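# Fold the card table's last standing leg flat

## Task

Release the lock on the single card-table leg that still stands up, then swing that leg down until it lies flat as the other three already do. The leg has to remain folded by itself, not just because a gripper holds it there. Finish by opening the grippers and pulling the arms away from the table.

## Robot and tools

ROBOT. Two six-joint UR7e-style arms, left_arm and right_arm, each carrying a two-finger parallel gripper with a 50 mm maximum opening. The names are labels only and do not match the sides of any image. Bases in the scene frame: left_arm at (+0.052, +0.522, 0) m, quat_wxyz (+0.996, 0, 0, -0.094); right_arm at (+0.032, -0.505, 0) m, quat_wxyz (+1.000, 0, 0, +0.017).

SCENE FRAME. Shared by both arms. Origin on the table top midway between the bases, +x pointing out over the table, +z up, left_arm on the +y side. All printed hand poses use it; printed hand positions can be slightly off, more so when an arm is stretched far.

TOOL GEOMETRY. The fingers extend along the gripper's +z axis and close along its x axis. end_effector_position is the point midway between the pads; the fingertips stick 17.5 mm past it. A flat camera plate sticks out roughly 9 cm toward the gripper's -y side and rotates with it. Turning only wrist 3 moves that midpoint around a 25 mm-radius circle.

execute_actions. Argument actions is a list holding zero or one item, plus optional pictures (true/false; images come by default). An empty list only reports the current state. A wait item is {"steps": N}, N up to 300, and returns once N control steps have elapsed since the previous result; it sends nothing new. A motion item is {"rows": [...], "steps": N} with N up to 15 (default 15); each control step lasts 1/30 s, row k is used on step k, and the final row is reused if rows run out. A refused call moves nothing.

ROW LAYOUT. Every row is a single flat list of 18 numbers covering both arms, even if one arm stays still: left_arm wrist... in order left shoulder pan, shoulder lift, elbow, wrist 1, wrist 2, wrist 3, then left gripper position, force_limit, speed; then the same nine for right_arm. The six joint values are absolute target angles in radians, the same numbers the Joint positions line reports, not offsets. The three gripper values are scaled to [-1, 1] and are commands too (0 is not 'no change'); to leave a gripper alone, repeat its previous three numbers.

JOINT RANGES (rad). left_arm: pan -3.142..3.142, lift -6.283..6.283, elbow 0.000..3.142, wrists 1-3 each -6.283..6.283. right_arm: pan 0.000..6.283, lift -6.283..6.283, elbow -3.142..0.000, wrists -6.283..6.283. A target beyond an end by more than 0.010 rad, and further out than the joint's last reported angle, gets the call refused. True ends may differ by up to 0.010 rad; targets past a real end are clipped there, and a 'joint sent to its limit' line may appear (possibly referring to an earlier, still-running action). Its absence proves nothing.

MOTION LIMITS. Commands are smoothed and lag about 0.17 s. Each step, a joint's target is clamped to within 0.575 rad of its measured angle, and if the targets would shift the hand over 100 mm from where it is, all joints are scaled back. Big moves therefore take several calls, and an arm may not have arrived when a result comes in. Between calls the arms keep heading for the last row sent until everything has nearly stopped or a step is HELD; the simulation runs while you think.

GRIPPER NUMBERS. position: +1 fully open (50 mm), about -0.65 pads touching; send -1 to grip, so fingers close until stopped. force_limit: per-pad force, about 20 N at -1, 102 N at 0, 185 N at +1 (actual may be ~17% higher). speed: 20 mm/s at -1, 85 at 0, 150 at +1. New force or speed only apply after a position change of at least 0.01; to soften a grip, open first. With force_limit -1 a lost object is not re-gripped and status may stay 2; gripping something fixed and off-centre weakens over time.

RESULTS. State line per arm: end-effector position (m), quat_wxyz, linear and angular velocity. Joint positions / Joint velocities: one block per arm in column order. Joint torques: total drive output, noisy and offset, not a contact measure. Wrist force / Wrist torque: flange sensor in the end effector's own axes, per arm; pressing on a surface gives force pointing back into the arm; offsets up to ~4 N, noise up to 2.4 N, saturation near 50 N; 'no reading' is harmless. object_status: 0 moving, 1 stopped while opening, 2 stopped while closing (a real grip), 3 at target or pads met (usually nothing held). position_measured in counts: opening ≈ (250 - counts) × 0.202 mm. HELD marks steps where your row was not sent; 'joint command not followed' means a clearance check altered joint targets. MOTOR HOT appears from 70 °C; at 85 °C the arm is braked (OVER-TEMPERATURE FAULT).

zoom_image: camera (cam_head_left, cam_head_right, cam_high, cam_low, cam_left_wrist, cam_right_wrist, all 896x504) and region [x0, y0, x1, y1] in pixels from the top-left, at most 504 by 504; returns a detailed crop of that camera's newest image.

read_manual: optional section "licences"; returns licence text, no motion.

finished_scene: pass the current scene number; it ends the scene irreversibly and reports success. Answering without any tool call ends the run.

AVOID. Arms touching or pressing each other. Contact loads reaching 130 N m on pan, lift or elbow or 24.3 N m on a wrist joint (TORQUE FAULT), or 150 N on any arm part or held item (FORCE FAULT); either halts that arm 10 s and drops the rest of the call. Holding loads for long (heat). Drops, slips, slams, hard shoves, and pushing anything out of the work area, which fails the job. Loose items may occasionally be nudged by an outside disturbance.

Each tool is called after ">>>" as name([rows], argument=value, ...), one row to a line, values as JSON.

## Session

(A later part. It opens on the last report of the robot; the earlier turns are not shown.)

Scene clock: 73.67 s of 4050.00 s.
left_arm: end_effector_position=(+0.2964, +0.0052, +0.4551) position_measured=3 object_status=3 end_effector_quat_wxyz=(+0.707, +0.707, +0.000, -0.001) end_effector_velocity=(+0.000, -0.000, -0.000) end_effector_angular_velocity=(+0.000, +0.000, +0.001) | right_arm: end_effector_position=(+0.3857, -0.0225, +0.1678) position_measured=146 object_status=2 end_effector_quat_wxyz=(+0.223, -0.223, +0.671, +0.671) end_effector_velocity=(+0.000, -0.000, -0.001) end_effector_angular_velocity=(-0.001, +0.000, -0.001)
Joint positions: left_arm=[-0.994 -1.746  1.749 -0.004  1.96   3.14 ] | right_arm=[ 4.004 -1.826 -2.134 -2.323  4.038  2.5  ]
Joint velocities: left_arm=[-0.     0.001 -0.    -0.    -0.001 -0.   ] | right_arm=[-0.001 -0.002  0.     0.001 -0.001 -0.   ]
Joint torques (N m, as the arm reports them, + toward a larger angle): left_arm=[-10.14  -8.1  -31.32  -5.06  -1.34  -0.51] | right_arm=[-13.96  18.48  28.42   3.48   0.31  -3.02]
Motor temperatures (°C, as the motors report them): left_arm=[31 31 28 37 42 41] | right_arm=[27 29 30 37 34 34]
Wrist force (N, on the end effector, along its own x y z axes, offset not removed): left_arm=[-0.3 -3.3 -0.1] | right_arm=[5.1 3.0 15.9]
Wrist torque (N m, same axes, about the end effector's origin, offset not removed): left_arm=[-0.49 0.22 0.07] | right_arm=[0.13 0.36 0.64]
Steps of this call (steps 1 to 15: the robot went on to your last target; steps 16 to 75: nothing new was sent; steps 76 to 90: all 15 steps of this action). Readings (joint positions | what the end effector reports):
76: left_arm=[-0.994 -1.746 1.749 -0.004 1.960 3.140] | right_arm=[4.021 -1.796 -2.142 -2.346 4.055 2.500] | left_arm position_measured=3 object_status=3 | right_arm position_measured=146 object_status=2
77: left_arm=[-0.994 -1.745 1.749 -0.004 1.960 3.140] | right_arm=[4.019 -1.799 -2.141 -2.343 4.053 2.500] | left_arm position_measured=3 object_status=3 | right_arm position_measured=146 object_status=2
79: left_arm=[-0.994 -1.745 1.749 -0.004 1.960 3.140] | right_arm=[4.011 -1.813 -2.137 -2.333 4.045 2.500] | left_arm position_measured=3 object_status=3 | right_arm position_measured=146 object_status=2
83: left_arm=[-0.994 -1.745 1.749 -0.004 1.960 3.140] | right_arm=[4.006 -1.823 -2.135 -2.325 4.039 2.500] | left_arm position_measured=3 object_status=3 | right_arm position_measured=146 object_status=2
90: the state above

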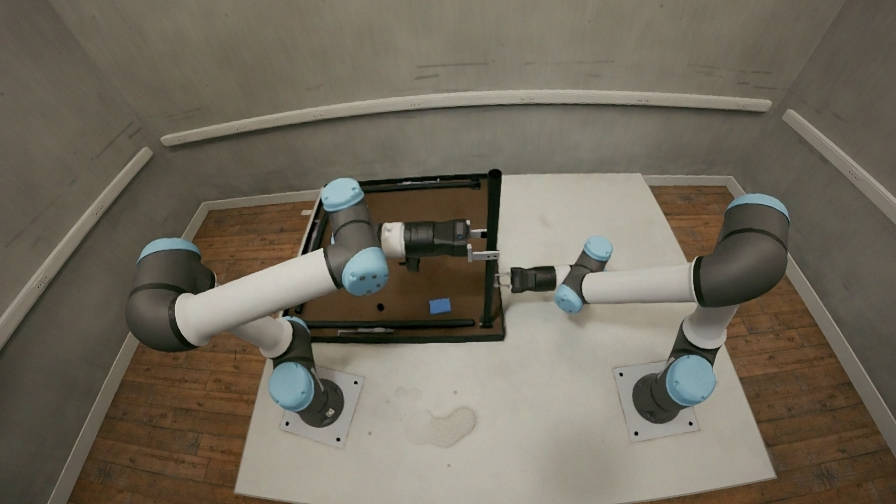

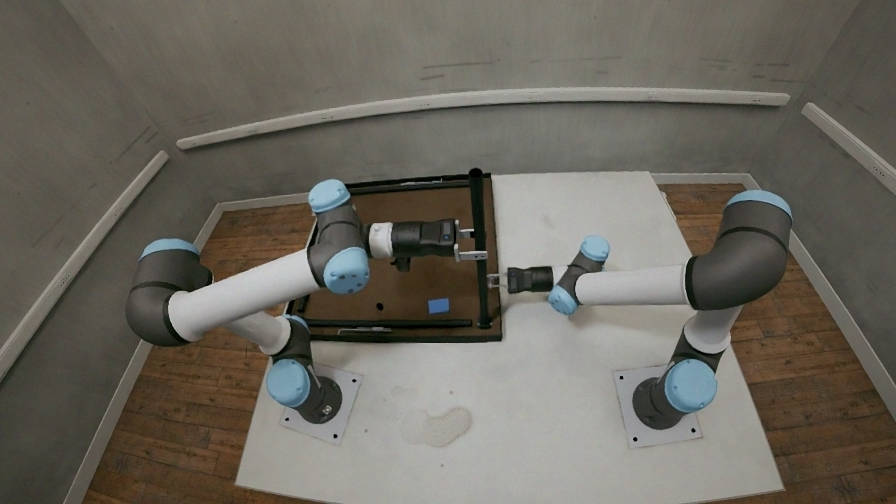

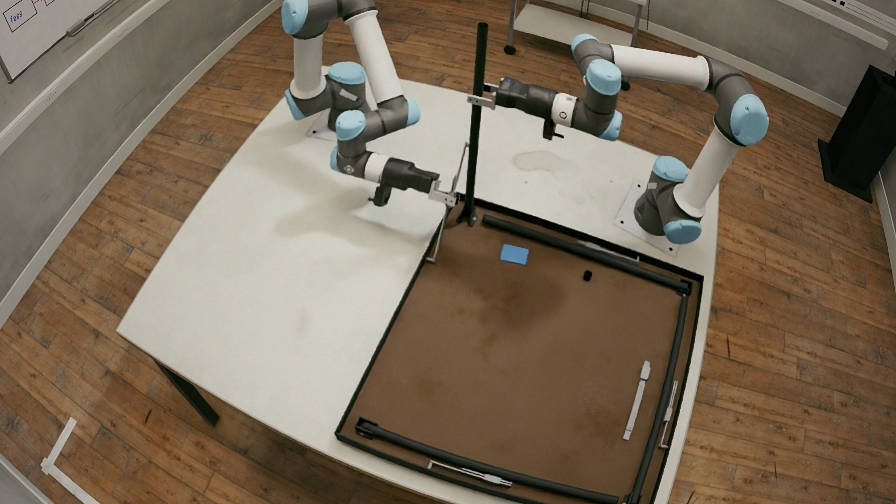

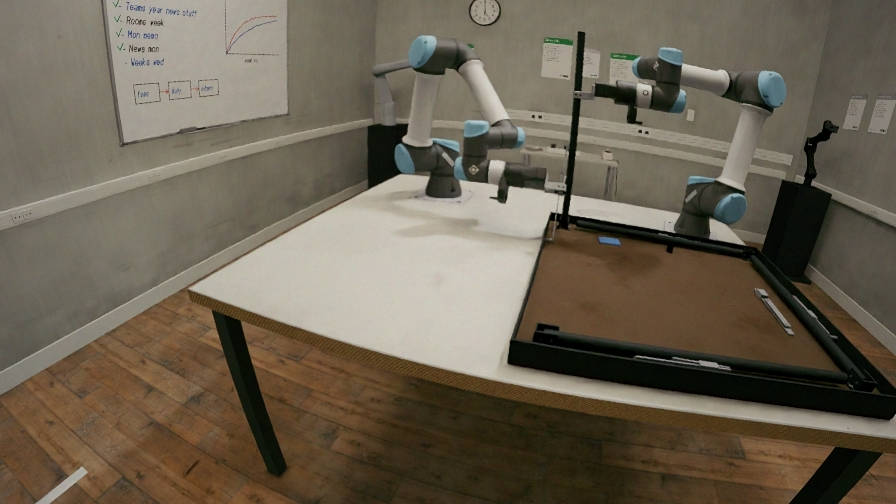

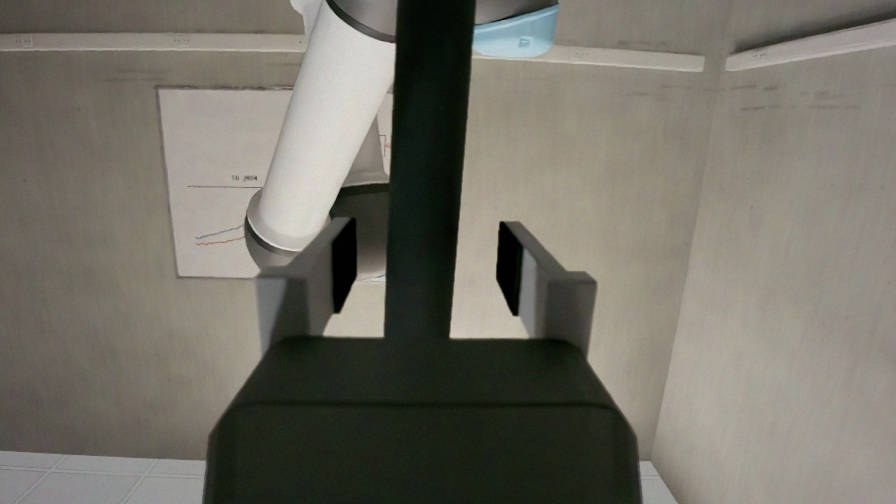

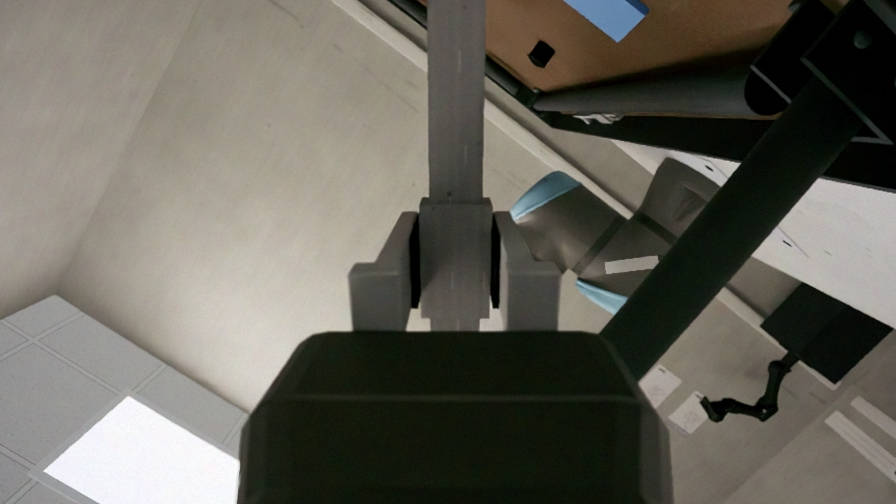

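>>> execute_actions([
  {"rows":[[-0.994,-1.7455,1.749,-0.004,1.96,3.14,1,0,0,3.9945,-1.851,-2.1275,-2.305,4.0285,2.5,-1,-0.4,0]]},
])

>>> zoom_image(camera="cam_high", region=[400,130,510,270])

Scene clock: 76.33 s of 4050.00 s.
left_arm: end_effector_position=(+0.2964, +0.0052, +0.4551) position_measured=3 object_status=3 end_effector_quat_wxyz=(+0.707, +0.707, +0.000, -0.001) end_effector_velocity=(+0.000, +0.000, +0.001) end_effector_angular_velocity=(-0.002, -0.001, +0.001) | right_arm: end_effector_position=(+0.3908, -0.0220, +0.1599) position_measured=146 object_status=2 end_effector_quat_wxyz=(+0.223, -0.223, +0.671, +0.671) end_effector_velocity=(+0.001, -0.000, -0.000) end_effector_angular_velocity=(+0.000, -0.000, -0.001)
Joint positions: left_arm=[-0.994 -1.745  1.749 -0.004  1.96   3.14 ] | right_arm=[ 3.995 -1.851 -2.128 -2.305  4.029  2.5  ]
Joint velocities: left_arm=[ 0.    -0.002  0.    -0.    -0.001  0.   ] | right_arm=[-0.001 -0.001  0.001  0.    -0.     0.   ]
Joint torques (N m, as the arm reports them, + toward a larger angle): left_arm=[-10.03  -7.76 -30.77  -5.04  -1.36  -1.13] | right_arm=[-4.63 18.34 33.32  4.41 -0.71 -2.05]
Motor temperatures (°C, as the motors report them): left_arm=[31 31 28 37 42 41] | right_arm=[27 29 30 37 34 34]
Wrist force (N, on the end effector, along its own x y z axes, offset not removed): left_arm=[-0.4 0.0 -2.3] | right_arm=[2.3 3.9 -5.9]
Wrist torque (N m, same axes, about the end effector's origin, offset not removed): left_arm=[-0.03 0.33 -0.04] | right_arm=[0.29 0.23 0.19]
Steps of this call (steps 1 to 15: the robot went on to your last target; steps 16 to 65: nothing new was sent; steps 66 to 80: all 15 steps of this action). Readings (joint positions | what the end effector reports):
66: left_arm=[-0.994 -1.746 1.749 -0.004 1.960 3.140] | right_arm=[4.004 -1.826 -2.134 -2.323 4.038 2.500] | left_arm position_measured=3 object_status=3 | right_arm position_measured=146 object_status=2
67: left_arm=[-0.994 -1.746 1.749 -0.004 1.960 3.140] | right_arm=[4.003 -1.829 -2.133 -2.321 4.037 2.500] | left_arm position_measured=3 object_status=3 | right_arm position_measured=146 object_status=2
69: left_arm=[-0.994 -1.746 1.749 -0.004 1.960 3.140] | right_arm=[3.999 -1.840 -2.130 -2.313 4.033 2.500] | left_arm position_measured=3 object_status=3 | right_arm position_measured=146 object_status=2
73: left_arm=[-0.994 -1.745 1.749 -0.004 1.960 3.140] | right_arm=[3.995 -1.849 -2.128 -2.307 4.029 2.500] | left_arm position_measured=3 object_status=3 | right_arm position_measured=146 object_status=2
80: the state above

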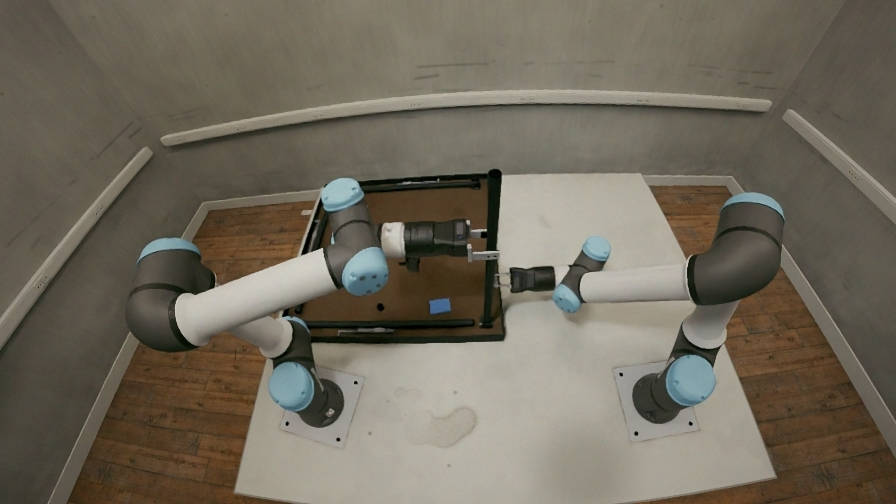

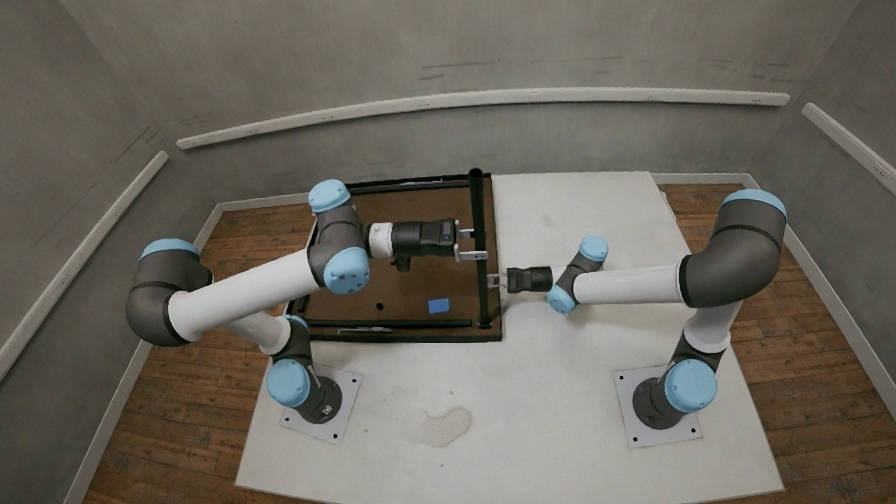

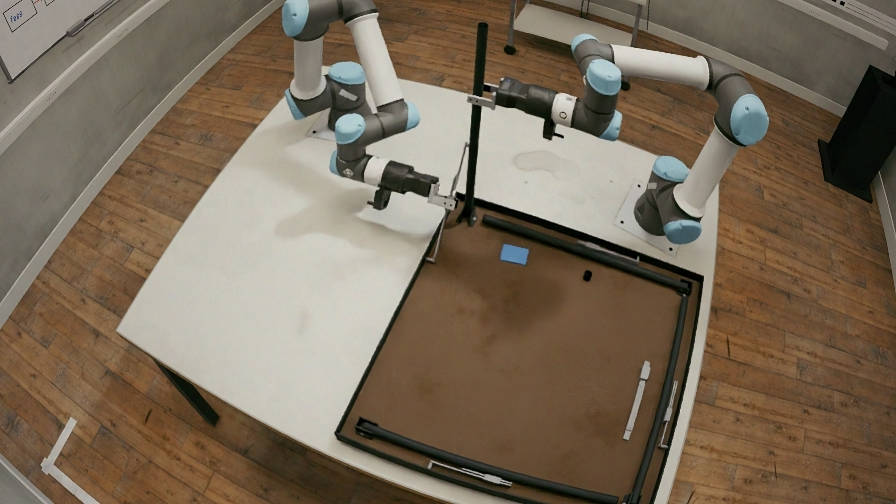

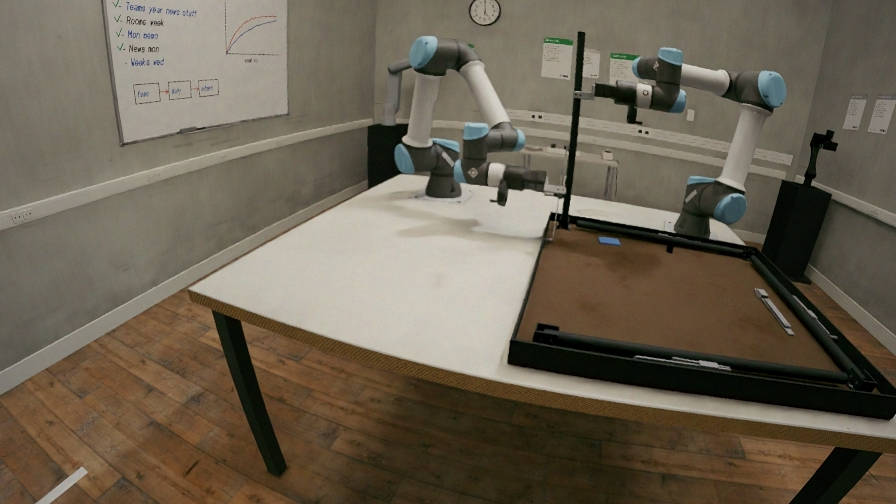

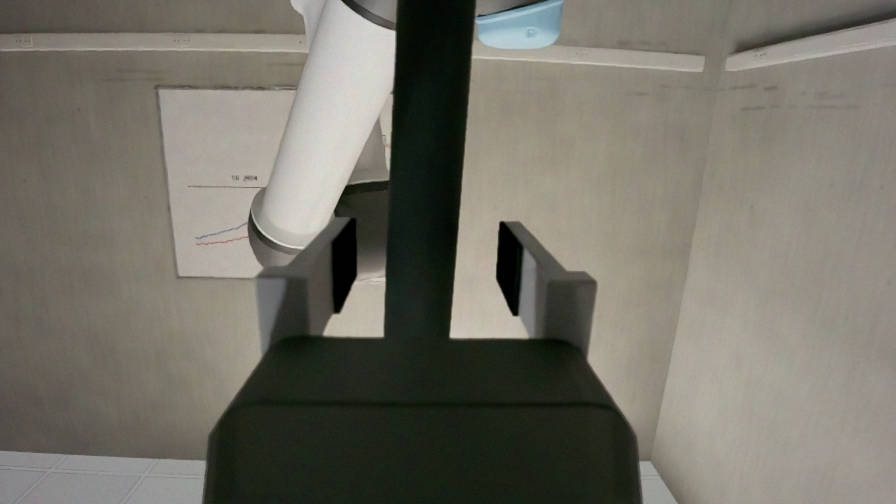

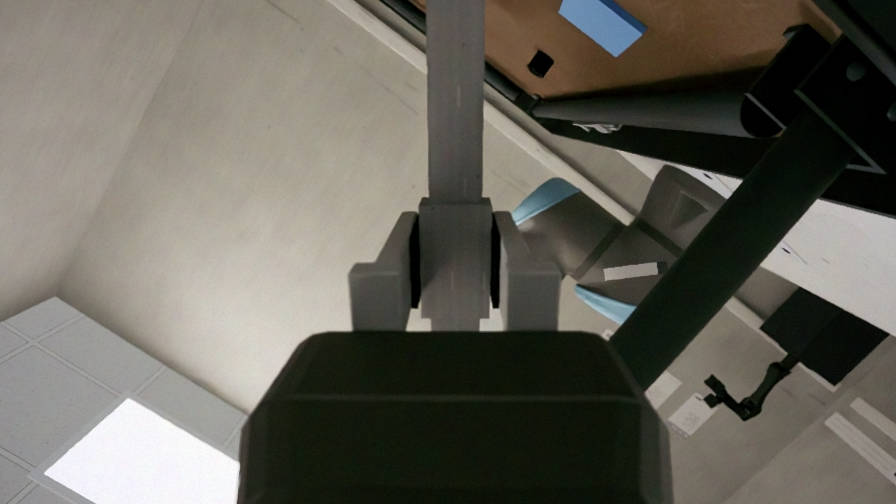

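Region (400, 130, 510, 270) of cam_high's 896x504 image, scaled by 3.600, with more detail than that image has; it fills the left 396 columns of this view, and the rest is white.

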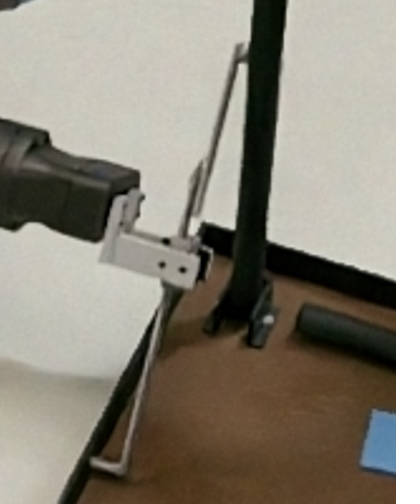

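>>> execute_actions([
  {"rows":[[-0.994,-1.7455,1.749,-0.004,1.96,3.14,1,0,0,3.976,-1.8556,-2.0994,-2.328,4.01,2.56,-1,-0.4,0]]},
], pictures=false)

Scene clock: 80.33 s of 4050.00 s.
left_arm: end_effector_position=(+0.2964, +0.0052, +0.4551) position_measured=3 object_status=3 end_effector_quat_wxyz=(+0.707, +0.707, +0.000, -0.001) end_effector_velocity=(-0.000, +0.000, +0.000) end_effector_angular_velocity=(-0.001, -0.001, -0.001) | right_arm: end_effector_position=(+0.3990, -0.0217, +0.1648) position_measured=146 object_status=2 end_effector_quat_wxyz=(+0.203, -0.203, +0.677, +0.677) end_effector_velocity=(+0.001, -0.000, -0.000) end_effector_angular_velocity=(-0.001, +0.005, -0.001)
Joint positions: left_arm=[-0.994 -1.745  1.749 -0.004  1.96   3.14 ] | right_arm=[ 3.976 -1.856 -2.1   -2.328  4.01   2.56 ]
Joint velocities: left_arm=[-0.    -0.001 -0.    -0.     0.001  0.   ] | right_arm=[-0.001 -0.001  0.002 -0.002 -0.     0.004]
Joint torques (N m, as the arm reports them, + toward a larger angle): left_arm=[-10.16  -7.79 -30.52  -4.99  -1.21  -2.14] | right_arm=[-3.35 19.16 37.53  3.01 -0.19  1.69]
Motor temperatures (°C, as the motors report them): left_arm=[31 31 28 37 42 41] | right_arm=[27 29 30 37 34 34]
Wrist force (N, on the end effector, along its own x y z axes, offset not removed): left_arm=[-0.5 -1.7 -1.8] | right_arm=[5.7 2.6 -9.7]
Wrist torque (N m, same axes, about the end effector's origin, offset not removed): left_arm=[-0.17 0.12 -0.09] | right_arm=[0.26 0.17 0.50]
Steps of this call (steps 1 to 15: the robot went on to your last target; steps 16 to 90: nothing new was sent; then 0.50 s passed at rest; steps 91 to 105: all 15 steps of this action). Readings (joint positions | what the end effector reports):
91: left_arm=[-0.994 -1.746 1.749 -0.004 1.960 3.140] | right_arm=[3.994 -1.851 -2.127 -2.305 4.028 2.500] | left_arm position_measured=3 object_status=3 | right_arm position_measured=146 object_status=2
92: left_arm=[-0.994 -1.746 1.749 -0.004 1.960 3.140] | right_arm=[3.992 -1.852 -2.124 -2.308 4.026 2.505] | left_arm position_measured=3 object_status=3 | right_arm position_measured=146 object_status=2
94: left_arm=[-0.994 -1.746 1.749 -0.004 1.960 3.140] | right_arm=[3.984 -1.854 -2.112 -2.318 4.018 2.531] | left_arm position_measured=3 object_status=3 | right_arm position_measured=146 object_status=2
98: left_arm=[-0.994 -1.746 1.749 -0.004 1.960 3.140] | right_arm=[3.978 -1.855 -2.102 -2.326 4.012 2.554] | left_arm position_measured=3 object_status=3 | right_arm position_measured=146 object_status=2
105: the state above

>>> execute_actions([
  {"rows":[[-0.97,-1.724,1.732,-0.008,1.984,3.12,1,0,0,3.9565,-1.8603,-2.0713,-2.3516,3.9905,2.63,-1,-0.4,0]]},
], pictures=false)

>>> execute_actions([
  {"rows":[[-0.94,-1.695,1.71,-0.015,2.014,3.09,1,0,0,3.9565,-1.8603,-2.0713,-2.3516,3.9905,2.63,1,-0.4,0]]},
])

Scene clock: 84.50 s of 4050.00 s.
left_arm: end_effector_position=(+0.3052, +0.0029, +0.4547) position_measured=3 object_status=3 end_effector_quat_wxyz=(+0.707, +0.707, +0.007, -0.008) end_effector_velocity=(+0.001, -0.000, +0.000) end_effector_angular_velocity=(-0.001, +0.001, +0.001) | right_arm: end_effector_position=(+0.4071, -0.0222, +0.1697) position_measured=146 object_status=2 end_effector_quat_wxyz=(+0.179, -0.179, +0.684, +0.684) end_effector_velocity=(+0.000, -0.000, +0.001) end_effector_angular_velocity=(-0.000, +0.005, -0.000)
Joint positions: left_arm=[-0.97  -1.724  1.732 -0.008  1.984  3.12 ] | right_arm=[ 3.957 -1.86  -2.071 -2.351  3.991  2.63 ]
Joint velocities: left_arm=[ 0.002  0.001 -0.001 -0.001  0.    -0.001] | right_arm=[-0.001  0.001  0.001 -0.002 -0.001  0.004]
Joint torques (N m, as the arm reports them, + toward a larger angle): left_arm=[  8.9   -8.42 -30.95  -5.15   1.35  -2.21] | right_arm=[-11.69  19.62  28.69   0.49  -1.26   2.19]
Motor temperatures (°C, as the motors report them): left_arm=[31 31 28 37 42 41] | right_arm=[27 29 30 37 34 34]
Wrist force (N, on the end effector, along its own x y z axes, offset not removed): left_arm=[-0.9 0.2 -2.9] | right_arm=[3.1 0.1 12.1]
Wrist torque (N m, same axes, about the end effector's origin, offset not removed): left_arm=[0.20 0.48 0.00] | right_arm=[0.18 -0.03 -0.10]
Steps of this call (steps 1 to 15: the robot went on to your last target; steps 16 to 90: nothing new was sent; then 0.67 s passed at rest; steps 91 to 105: all 15 steps of this action). Readings (joint positions | what the end effector reports):
91: left_arm=[-0.994 -1.745 1.749 -0.004 1.960 3.140] | right_arm=[3.976 -1.856 -2.099 -2.328 4.010 2.560] | left_arm position_measured=3 object_status=3 | right_arm position_measured=146 object_status=2
92: left_arm=[-0.991 -1.743 1.747 -0.005 1.963 3.138] | right_arm=[3.974 -1.856 -2.096 -2.331 4.008 2.565] | left_arm position_measured=3 object_status=3 | right_arm position_measured=146 object_status=2
94: left_arm=[-0.981 -1.733 1.739 -0.006 1.973 3.129] | right_arm=[3.965 -1.858 -2.084 -2.341 3.999 2.596] | left_arm position_measured=3 object_status=3 | right_arm position_measured=146 object_status=2
98: left_arm=[-0.972 -1.726 1.733 -0.008 1.982 3.122] | right_arm=[3.958 -1.860 -2.074 -2.349 3.992 2.623] | left_arm position_measured=3 object_status=3 | right_arm position_measured=146 object_status=2
105: the state above

Scene clock: 85.00 s of 4050.00 s.
left_arm: end_effector_position=(+0.3169, -0.0004, +0.4537) position_measured=3 object_status=3 end_effector_quat_wxyz=(+0.707, +0.707, +0.018, -0.018) end_effector_velocity=(+0.000, +0.000, +0.001) end_effector_angular_velocity=(-0.001, +0.002, -0.001) | right_arm: end_effector_position=(+0.4072, -0.0223, +0.1697) position_measured=3 object_status=0 end_effector_quat_wxyz=(+0.179, -0.179, +0.684, +0.684) end_effector_velocity=(+0.001, +0.000, +0.001) end_effector_angular_velocity=(+0.002, -0.002, -0.001)
Joint positions: left_arm=[-0.94  -1.695  1.71  -0.015  2.014  3.09 ] | right_arm=[ 3.956 -1.86  -2.071 -2.352  3.991  2.63 ]
Joint velocities: left_arm=[ 0.002  0.001 -0.001 -0.001  0.002 -0.002] | right_arm=[-0.001  0.     0.001  0.001  0.     0.   ]
Joint torques (N m, as the arm reports them, + toward a larger angle): left_arm=[ 10.32 -10.29 -31.57  -5.15   1.27  -2.23] | right_arm=[-2.07 18.33 30.1   1.51 -1.3   2.27]
Motor temperatures (°C, as the motors report them): left_arm=[31 31 28 37 42 41] | right_arm=[27 29 30 37 34 34]
Wrist force (N, on the end effector, along its own x y z axes, offset not removed): left_arm=[-2.4 0.8 -2.2] | right_arm=[0.6 1.1 1.2]
Wrist torque (N m, same axes, about the end effector's origin, offset not removed): left_arm=[-0.12 0.52 0.12] | right_arm=[-0.06 0.05 -0.25]
Steps of this call (steps 1 to 15: all 15 steps of this action). Readings (joint positions | what the end effector reports):
1: left_arm=[-0.970 -1.724 1.732 -0.008 1.984 3.120] | right_arm=[3.957 -1.860 -2.071 -2.352 3.991 2.630] | left_arm position_measured=3 object_status=3 | right_arm position_measured=144 object_status=0
2: left_arm=[-0.967 -1.721 1.729 -0.009 1.987 3.117] | right_arm=[3.957 -1.860 -2.071 -2.352 3.991 2.630] | left_arm position_measured=3 object_status=3 | right_arm position_measured=130 object_status=0
4: left_arm=[-0.953 -1.708 1.720 -0.012 2.001 3.103] | right_arm=[3.956 -1.860 -2.071 -2.352 3.991 2.630] | left_arm position_measured=3 object_status=3 | right_arm position_measured=102 object_status=0
8: left_arm=[-0.943 -1.697 1.712 -0.014 2.011 3.093] | right_arm=[3.956 -1.860 -2.071 -2.352 3.991 2.630] | left_arm position_measured=3 object_status=3 | right_arm position_measured=46 object_status=0
15: the state above

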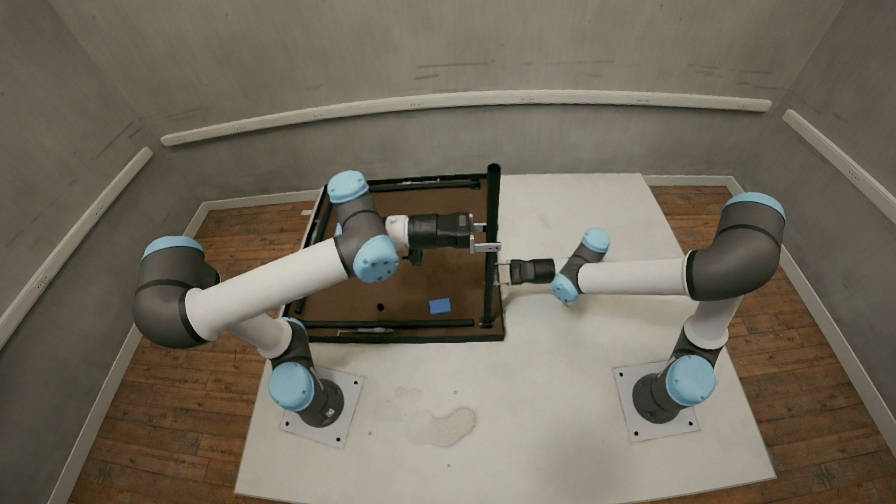

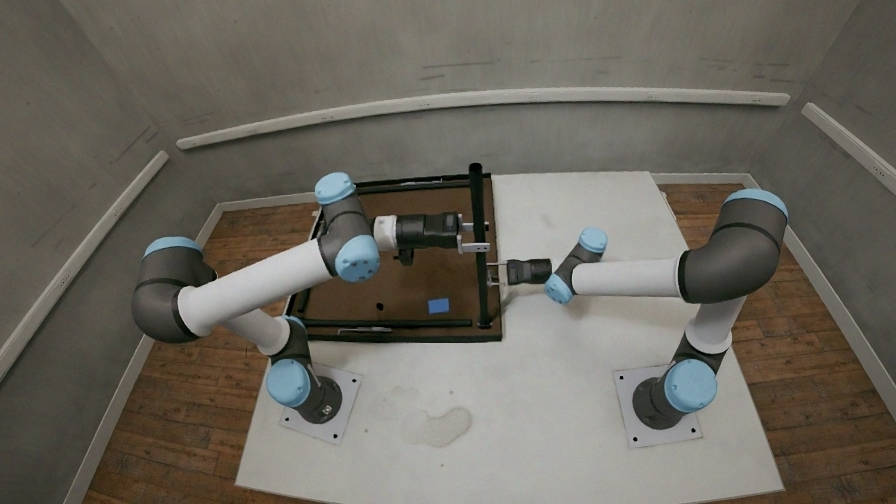

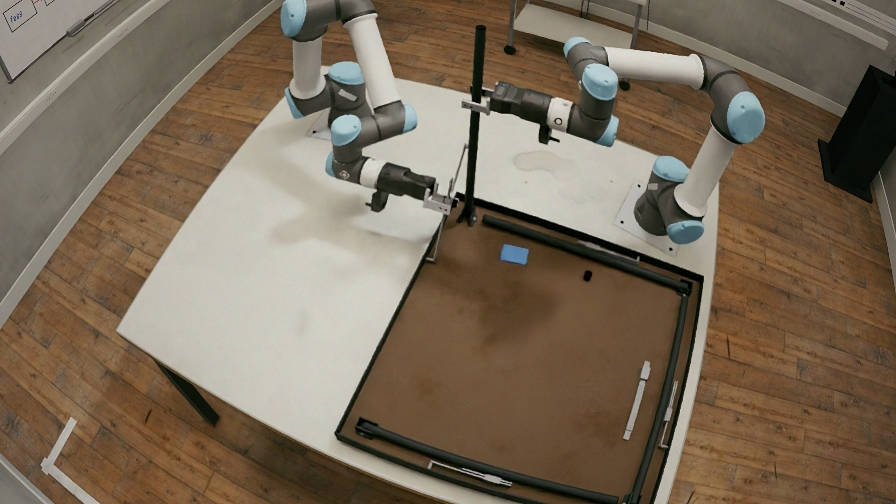

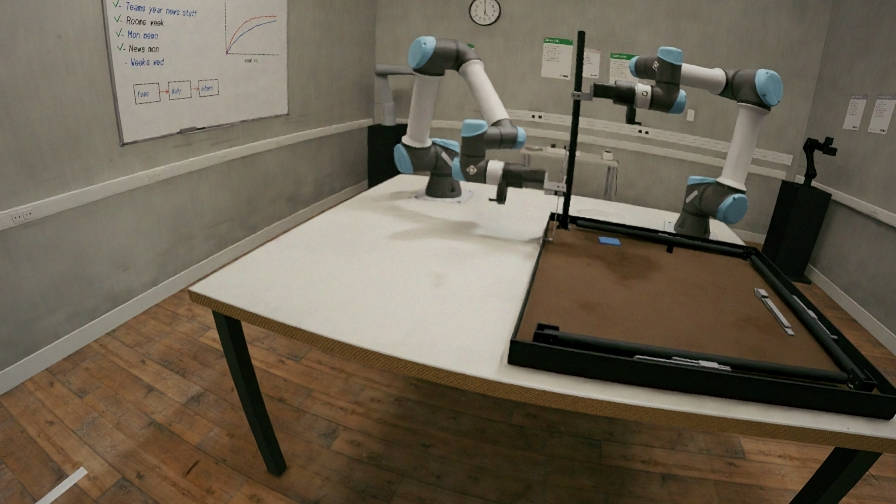

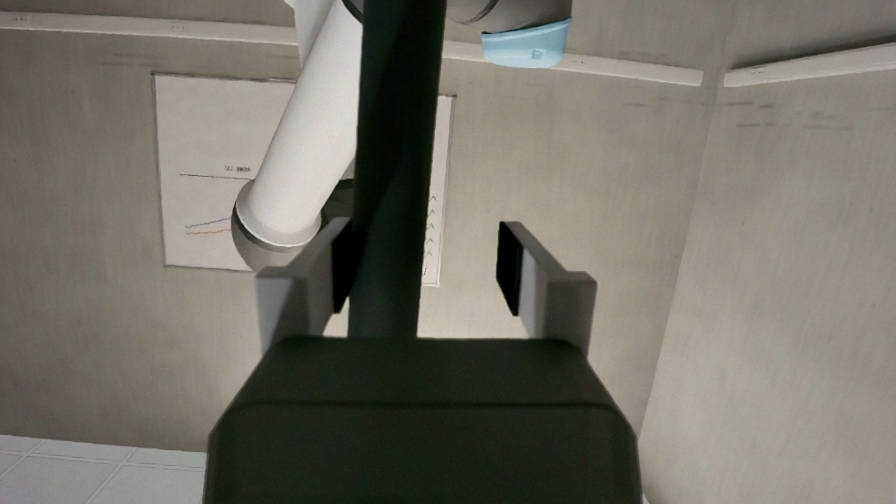

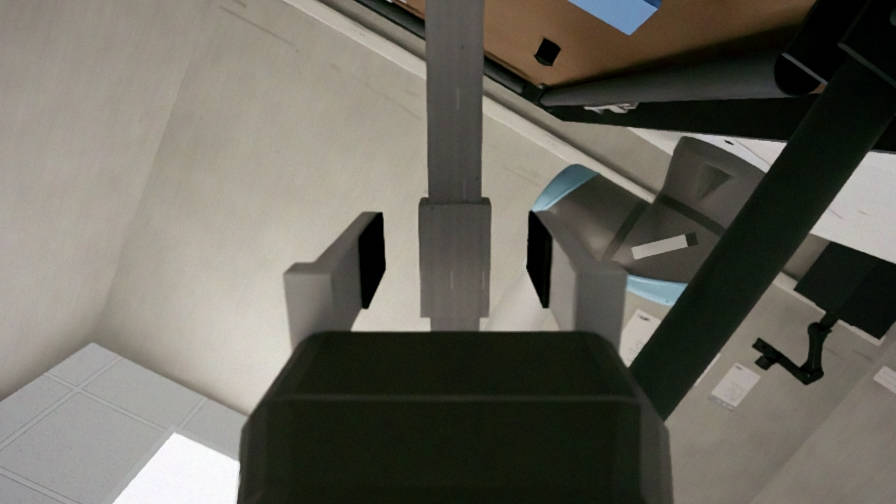

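>>> execute_actions([
  {"rows":[[-0.94,-1.695,1.71,-0.015,2.014,3.09,1,0,0,3.8,-1.79,-2.16,-2.333,3.834,2.63,1,-0.4,0]]},
], pictures=false)

>>> execute_actions([
  {"rows":[[-0.86,-1.63,1.66,-0.03,2.094,3.03,1,0,0,3.8,-1.79,-2.16,-2.333,3.834,2.63,1,-0.4,0]],"steps":10},
], pictures=false)

>>> execute_actions([
  {"rows":[[-0.683,-1.459,1.524,-0.065,2.27,2.86,0.5,0,-0.5,3.6,-1.79,-2.16,-2.333,4.2,2.63,1,-0.4,0]]},
])

Scene clock: 92.60 s of 4050.00 s.
left_arm: end_effector_position=(+0.3170, -0.0004, +0.4537) position_measured=3 object_status=3 end_effector_quat_wxyz=(+0.707, +0.707, +0.018, -0.018) end_effector_velocity=(+0.000, -0.000, -0.001) end_effector_angular_velocity=(+0.001, +0.001, -0.000) | right_arm: end_effector_position=(+0.4093, -0.1026, +0.1722) position_measured=3 object_status=3 end_effector_quat_wxyz=(+0.179, -0.179, +0.684, +0.684) end_effector_velocity=(-0.000, -0.006, +0.001) end_effector_angular_velocity=(+0.001, -0.001, +0.001)
Joint positions: left_arm=[-0.94  -1.695  1.71  -0.015  2.014  3.09 ] | right_arm=[ 3.801 -1.79  -2.159 -2.333  3.835  2.63 ]
Joint velocities: left_arm=[-0.     0.001 -0.     0.     0.    -0.   ] | right_arm=[-0.013  0.005 -0.005  0.002 -0.013  0.   ]
Joint torques (N m, as the arm reports them, + toward a larger angle): left_arm=[  9.94  -9.77 -31.24  -5.07   1.23  -2.33] | right_arm=[-4.6  43.7   5.62  2.87 -1.26  2.14]
Motor temperatures (°C, as the motors report them): left_arm=[31 31 28 37 42 41] | right_arm=[27 29 30 37 34 34]
Wrist force (N, on the end effector, along its own x y z axes, offset not removed): left_arm=[0.5 -4.5 -2.5] | right_arm=[-0.6 1.1 1.7]
Wrist torque (N m, same axes, about the end effector's origin, offset not removed): left_arm=[-0.61 0.10 -0.19] | right_arm=[0.08 0.29 -0.11]
Steps of this call (steps 1 to 15: the robot went on to your last target; steps 16 to 90: nothing new was sent; then 4.10 s passed at rest; steps 91 to 105: all 15 steps of this action). Readings (joint positions | what the end effector reports):
91: left_arm=[-0.940 -1.695 1.710 -0.015 2.014 3.090] | right_arm=[3.956 -1.860 -2.071 -2.352 3.990 2.630] | left_arm position_measured=3 object_status=3 | right_arm position_measured=3 object_status=3
92: left_arm=[-0.940 -1.695 1.710 -0.015 2.014 3.090] | right_arm=[3.952 -1.856 -2.076 -2.349 3.985 2.630] | left_arm position_measured=3 object_status=3 | right_arm position_measured=3 object_status=3
94: left_arm=[-0.940 -1.695 1.710 -0.015 2.014 3.090] | right_arm=[3.895 -1.825 -2.114 -2.341 3.929 2.630] | left_arm position_measured=3 object_status=3 | right_arm position_measured=3 object_status=3
98: left_arm=[-0.940 -1.695 1.710 -0.015 2.014 3.090] | right_arm=[3.818 -1.797 -2.151 -2.335 3.852 2.630] | left_arm position_measured=3 object_status=3 | right_arm position_measured=3 object_status=3
105: the state above

Scene clock: 92.93 s of 4050.00 s.
left_arm: end_effector_position=(+0.3469, -0.0021, +0.4507) position_measured=3 object_status=3 end_effector_quat_wxyz=(+0.706, +0.706, +0.038, -0.039) end_effector_velocity=(+0.016, +0.001, -0.003) end_effector_angular_velocity=(+0.001, +0.030, -0.002) | right_arm: end_effector_position=(+0.4093, -0.1031, +0.1722) position_measured=3 object_status=3 end_effector_quat_wxyz=(+0.179, -0.179, +0.684, +0.684) end_effector_velocity=(-0.000, -0.000, +0.000) end_effector_angular_velocity=(+0.000, -0.000, -0.001)
Joint positions: left_arm=[-0.863 -1.633  1.662 -0.029  2.091  3.032] | right_arm=[ 3.8   -1.79  -2.16  -2.333  3.834  2.63 ]
Joint velocities: left_arm=[ 0.042  0.033 -0.024 -0.008  0.044 -0.03 ] | right_arm=[-0.     0.001 -0.001  0.     0.001  0.   ]
Joint torques (N m, as the arm reports them, + toward a larger angle): left_arm=[  8.29 -13.73 -29.11  -4.95   1.37  -2.66] | right_arm=[-5.99 44.32  5.37  2.84 -1.42  2.19]
Motor temperatures (°C, as the motors report them): left_arm=[31 31 28 37 42 41] | right_arm=[27 29 30 37 34 34]
Wrist force (N, on the end effector, along its own x y z axes, offset not removed): left_arm=[-1.3 3.0 -2.5] | right_arm=[0.7 1.7 -0.8]
Wrist torque (N m, same axes, about the end effector's origin, offset not removed): left_arm=[0.64 0.43 -0.29] | right_arm=[0.01 0.07 -0.23]
Steps of this call (steps 1 to 10: all 10 steps of this action). Readings (joint positions | what the end effector reports):
1: left_arm=[-0.940 -1.695 1.710 -0.015 2.014 3.090] | right_arm=[3.801 -1.790 -2.160 -2.333 3.835 2.630] | left_arm position_measured=3 object_status=3 | right_arm position_measured=3 object_status=3
2: left_arm=[-0.935 -1.690 1.706 -0.017 2.019 3.085] | right_arm=[3.800 -1.790 -2.160 -2.333 3.834 2.630] | left_arm position_measured=3 object_status=3 | right_arm position_measured=3 object_status=3
4: left_arm=[-0.900 -1.661 1.683 -0.024 2.054 3.059] | right_arm=[3.800 -1.790 -2.160 -2.333 3.834 2.630] | left_arm position_measured=3 object_status=3 | right_arm position_measured=3 object_status=3
8: left_arm=[-0.868 -1.636 1.665 -0.029 2.086 3.036] | right_arm=[3.800 -1.790 -2.160 -2.333 3.834 2.630] | left_arm position_measured=3 object_status=3 | right_arm position_measured=3 object_status=3
10: the state above

Scene clock: 93.43 s of 4050.00 s.
left_arm: end_effector_position=(+0.4297, -0.0006, +0.4359) position_measured=78 object_status=0 end_effector_quat_wxyz=(+0.700, +0.700, +0.099, -0.099) end_effector_velocity=(+0.007, +0.001, -0.003) end_effector_angular_velocity=(+0.002, +0.015, -0.000) | right_arm: end_effector_position=(+0.5681, -0.2227, +0.1723) position_measured=3 object_status=3 end_effector_quat_wxyz=(+0.358, +0.013, +0.707, +0.610) end_effector_velocity=(+0.048, -0.056, -0.001) end_effector_angular_velocity=(-0.001, +0.002, -0.198)
Joint positions: left_arm=[-0.684 -1.46   1.525 -0.065  2.269  2.861] | right_arm=[ 3.605 -1.79  -2.16  -2.333  4.189  2.63 ]
Joint velocities: left_arm=[ 0.015  0.014 -0.011 -0.002  0.015 -0.014] | right_arm=[-0.065  0.001 -0.002 -0.001  0.134 -0.   ]
Joint torques (N m, as the arm reports them, + toward a larger angle): left_arm=[ 10.04 -20.65 -29.62  -4.68   1.76  -2.33] | right_arm=[-2.87 42.93  6.56  2.9   1.3   2.26]
Motor temperatures (°C, as the motors report them): left_arm=[31 31 28 37 42 41] | right_arm=[27 29 30 37 34 34]
Wrist force (N, on the end effector, along its own x y z axes, offset not removed): left_arm=[-1.7 -1.7 -2.2] | right_arm=[-0.7 0.2 -0.4]
Wrist torque (N m, same axes, about the end effector's origin, offset not removed): left_arm=[-0.15 0.40 -0.01] | right_arm=[-0.14 0.29 -0.21]
Steps of this call (steps 1 to 15: all 15 steps of this action). Readings (joint positions | what the end effector reports):
1: left_arm=[-0.862 -1.632 1.661 -0.030 2.092 3.032] | right_arm=[3.800 -1.790 -2.160 -2.333 3.834 2.630] | left_arm position_measured=4 object_status=0 | right_arm position_measured=3 object_status=3
2: left_arm=[-0.856 -1.626 1.656 -0.033 2.098 3.026] | right_arm=[3.795 -1.790 -2.160 -2.333 3.839 2.630] | left_arm position_measured=13 object_status=0 | right_arm position_measured=3 object_status=3
4: left_arm=[-0.796 -1.567 1.603 -0.049 2.158 2.967] | right_arm=[3.753 -1.790 -2.160 -2.333 3.900 2.630] | left_arm position_measured=30 object_status=0 | right_arm position_measured=3 object_status=3
8: left_arm=[-0.705 -1.480 1.539 -0.062 2.248 2.881] | right_arm=[3.676 -1.790 -2.160 -2.333 4.048 2.630] | left_arm position_measured=65 object_status=0 | right_arm position_measured=3 object_status=3
15: the state above

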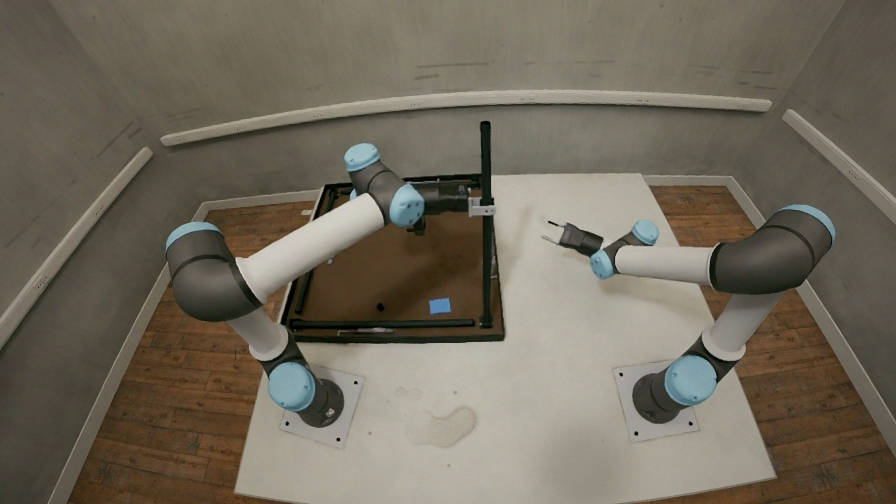

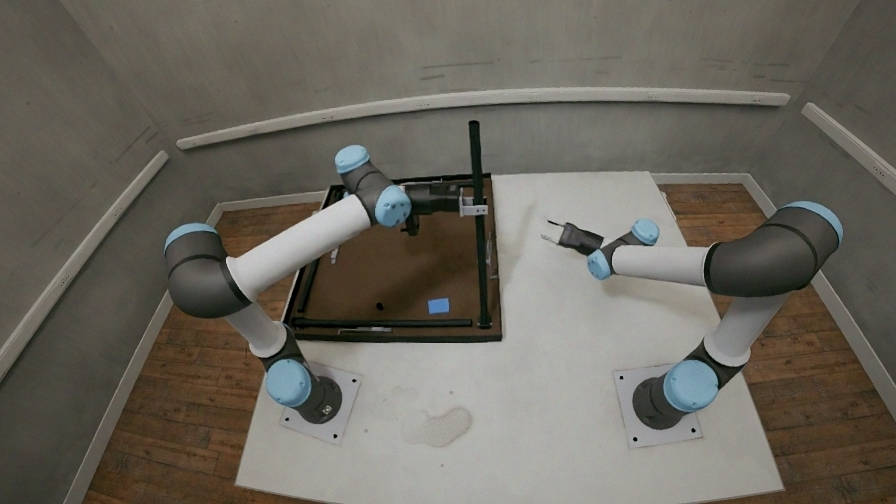

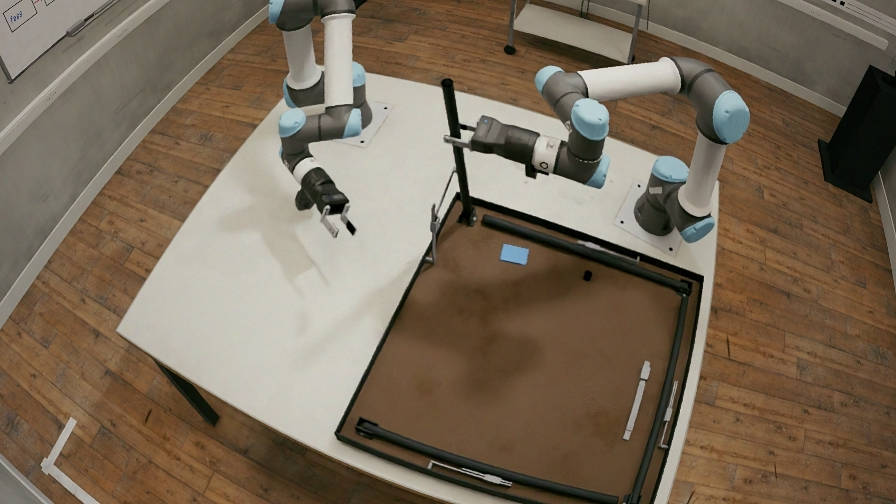

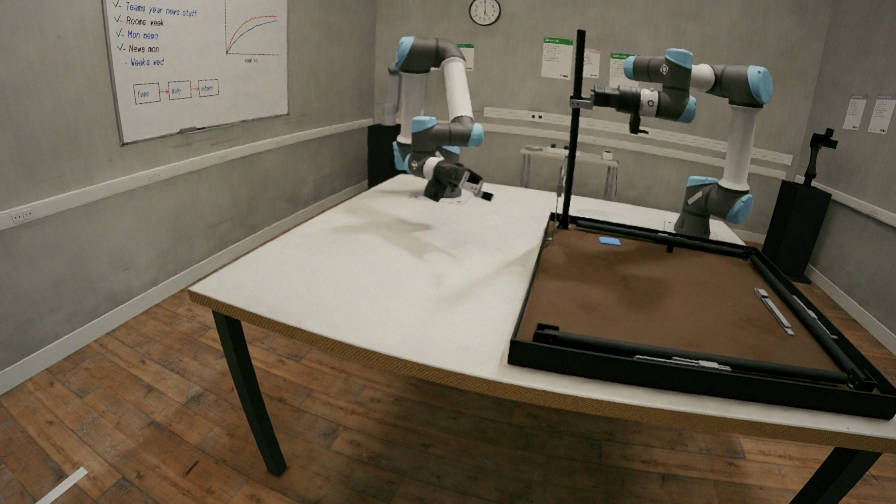

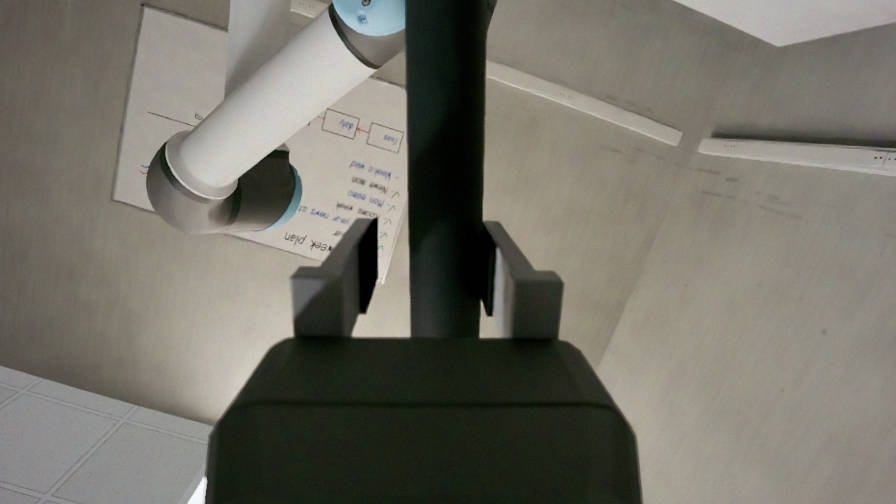

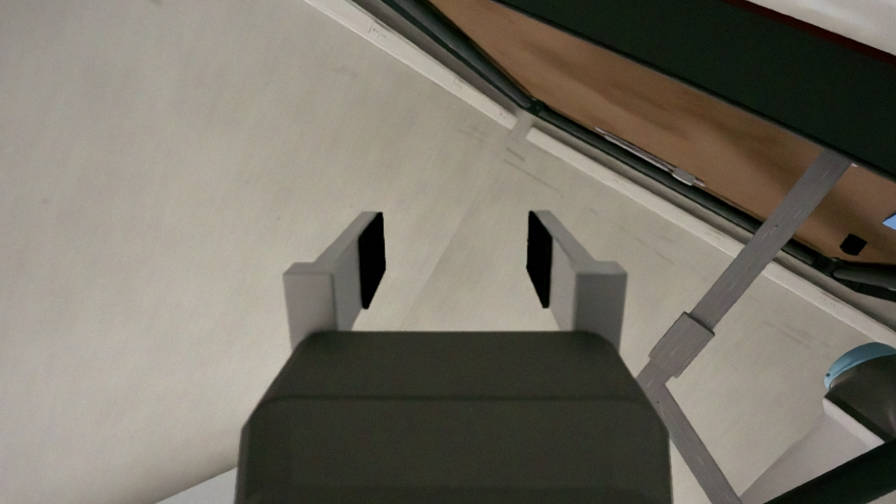

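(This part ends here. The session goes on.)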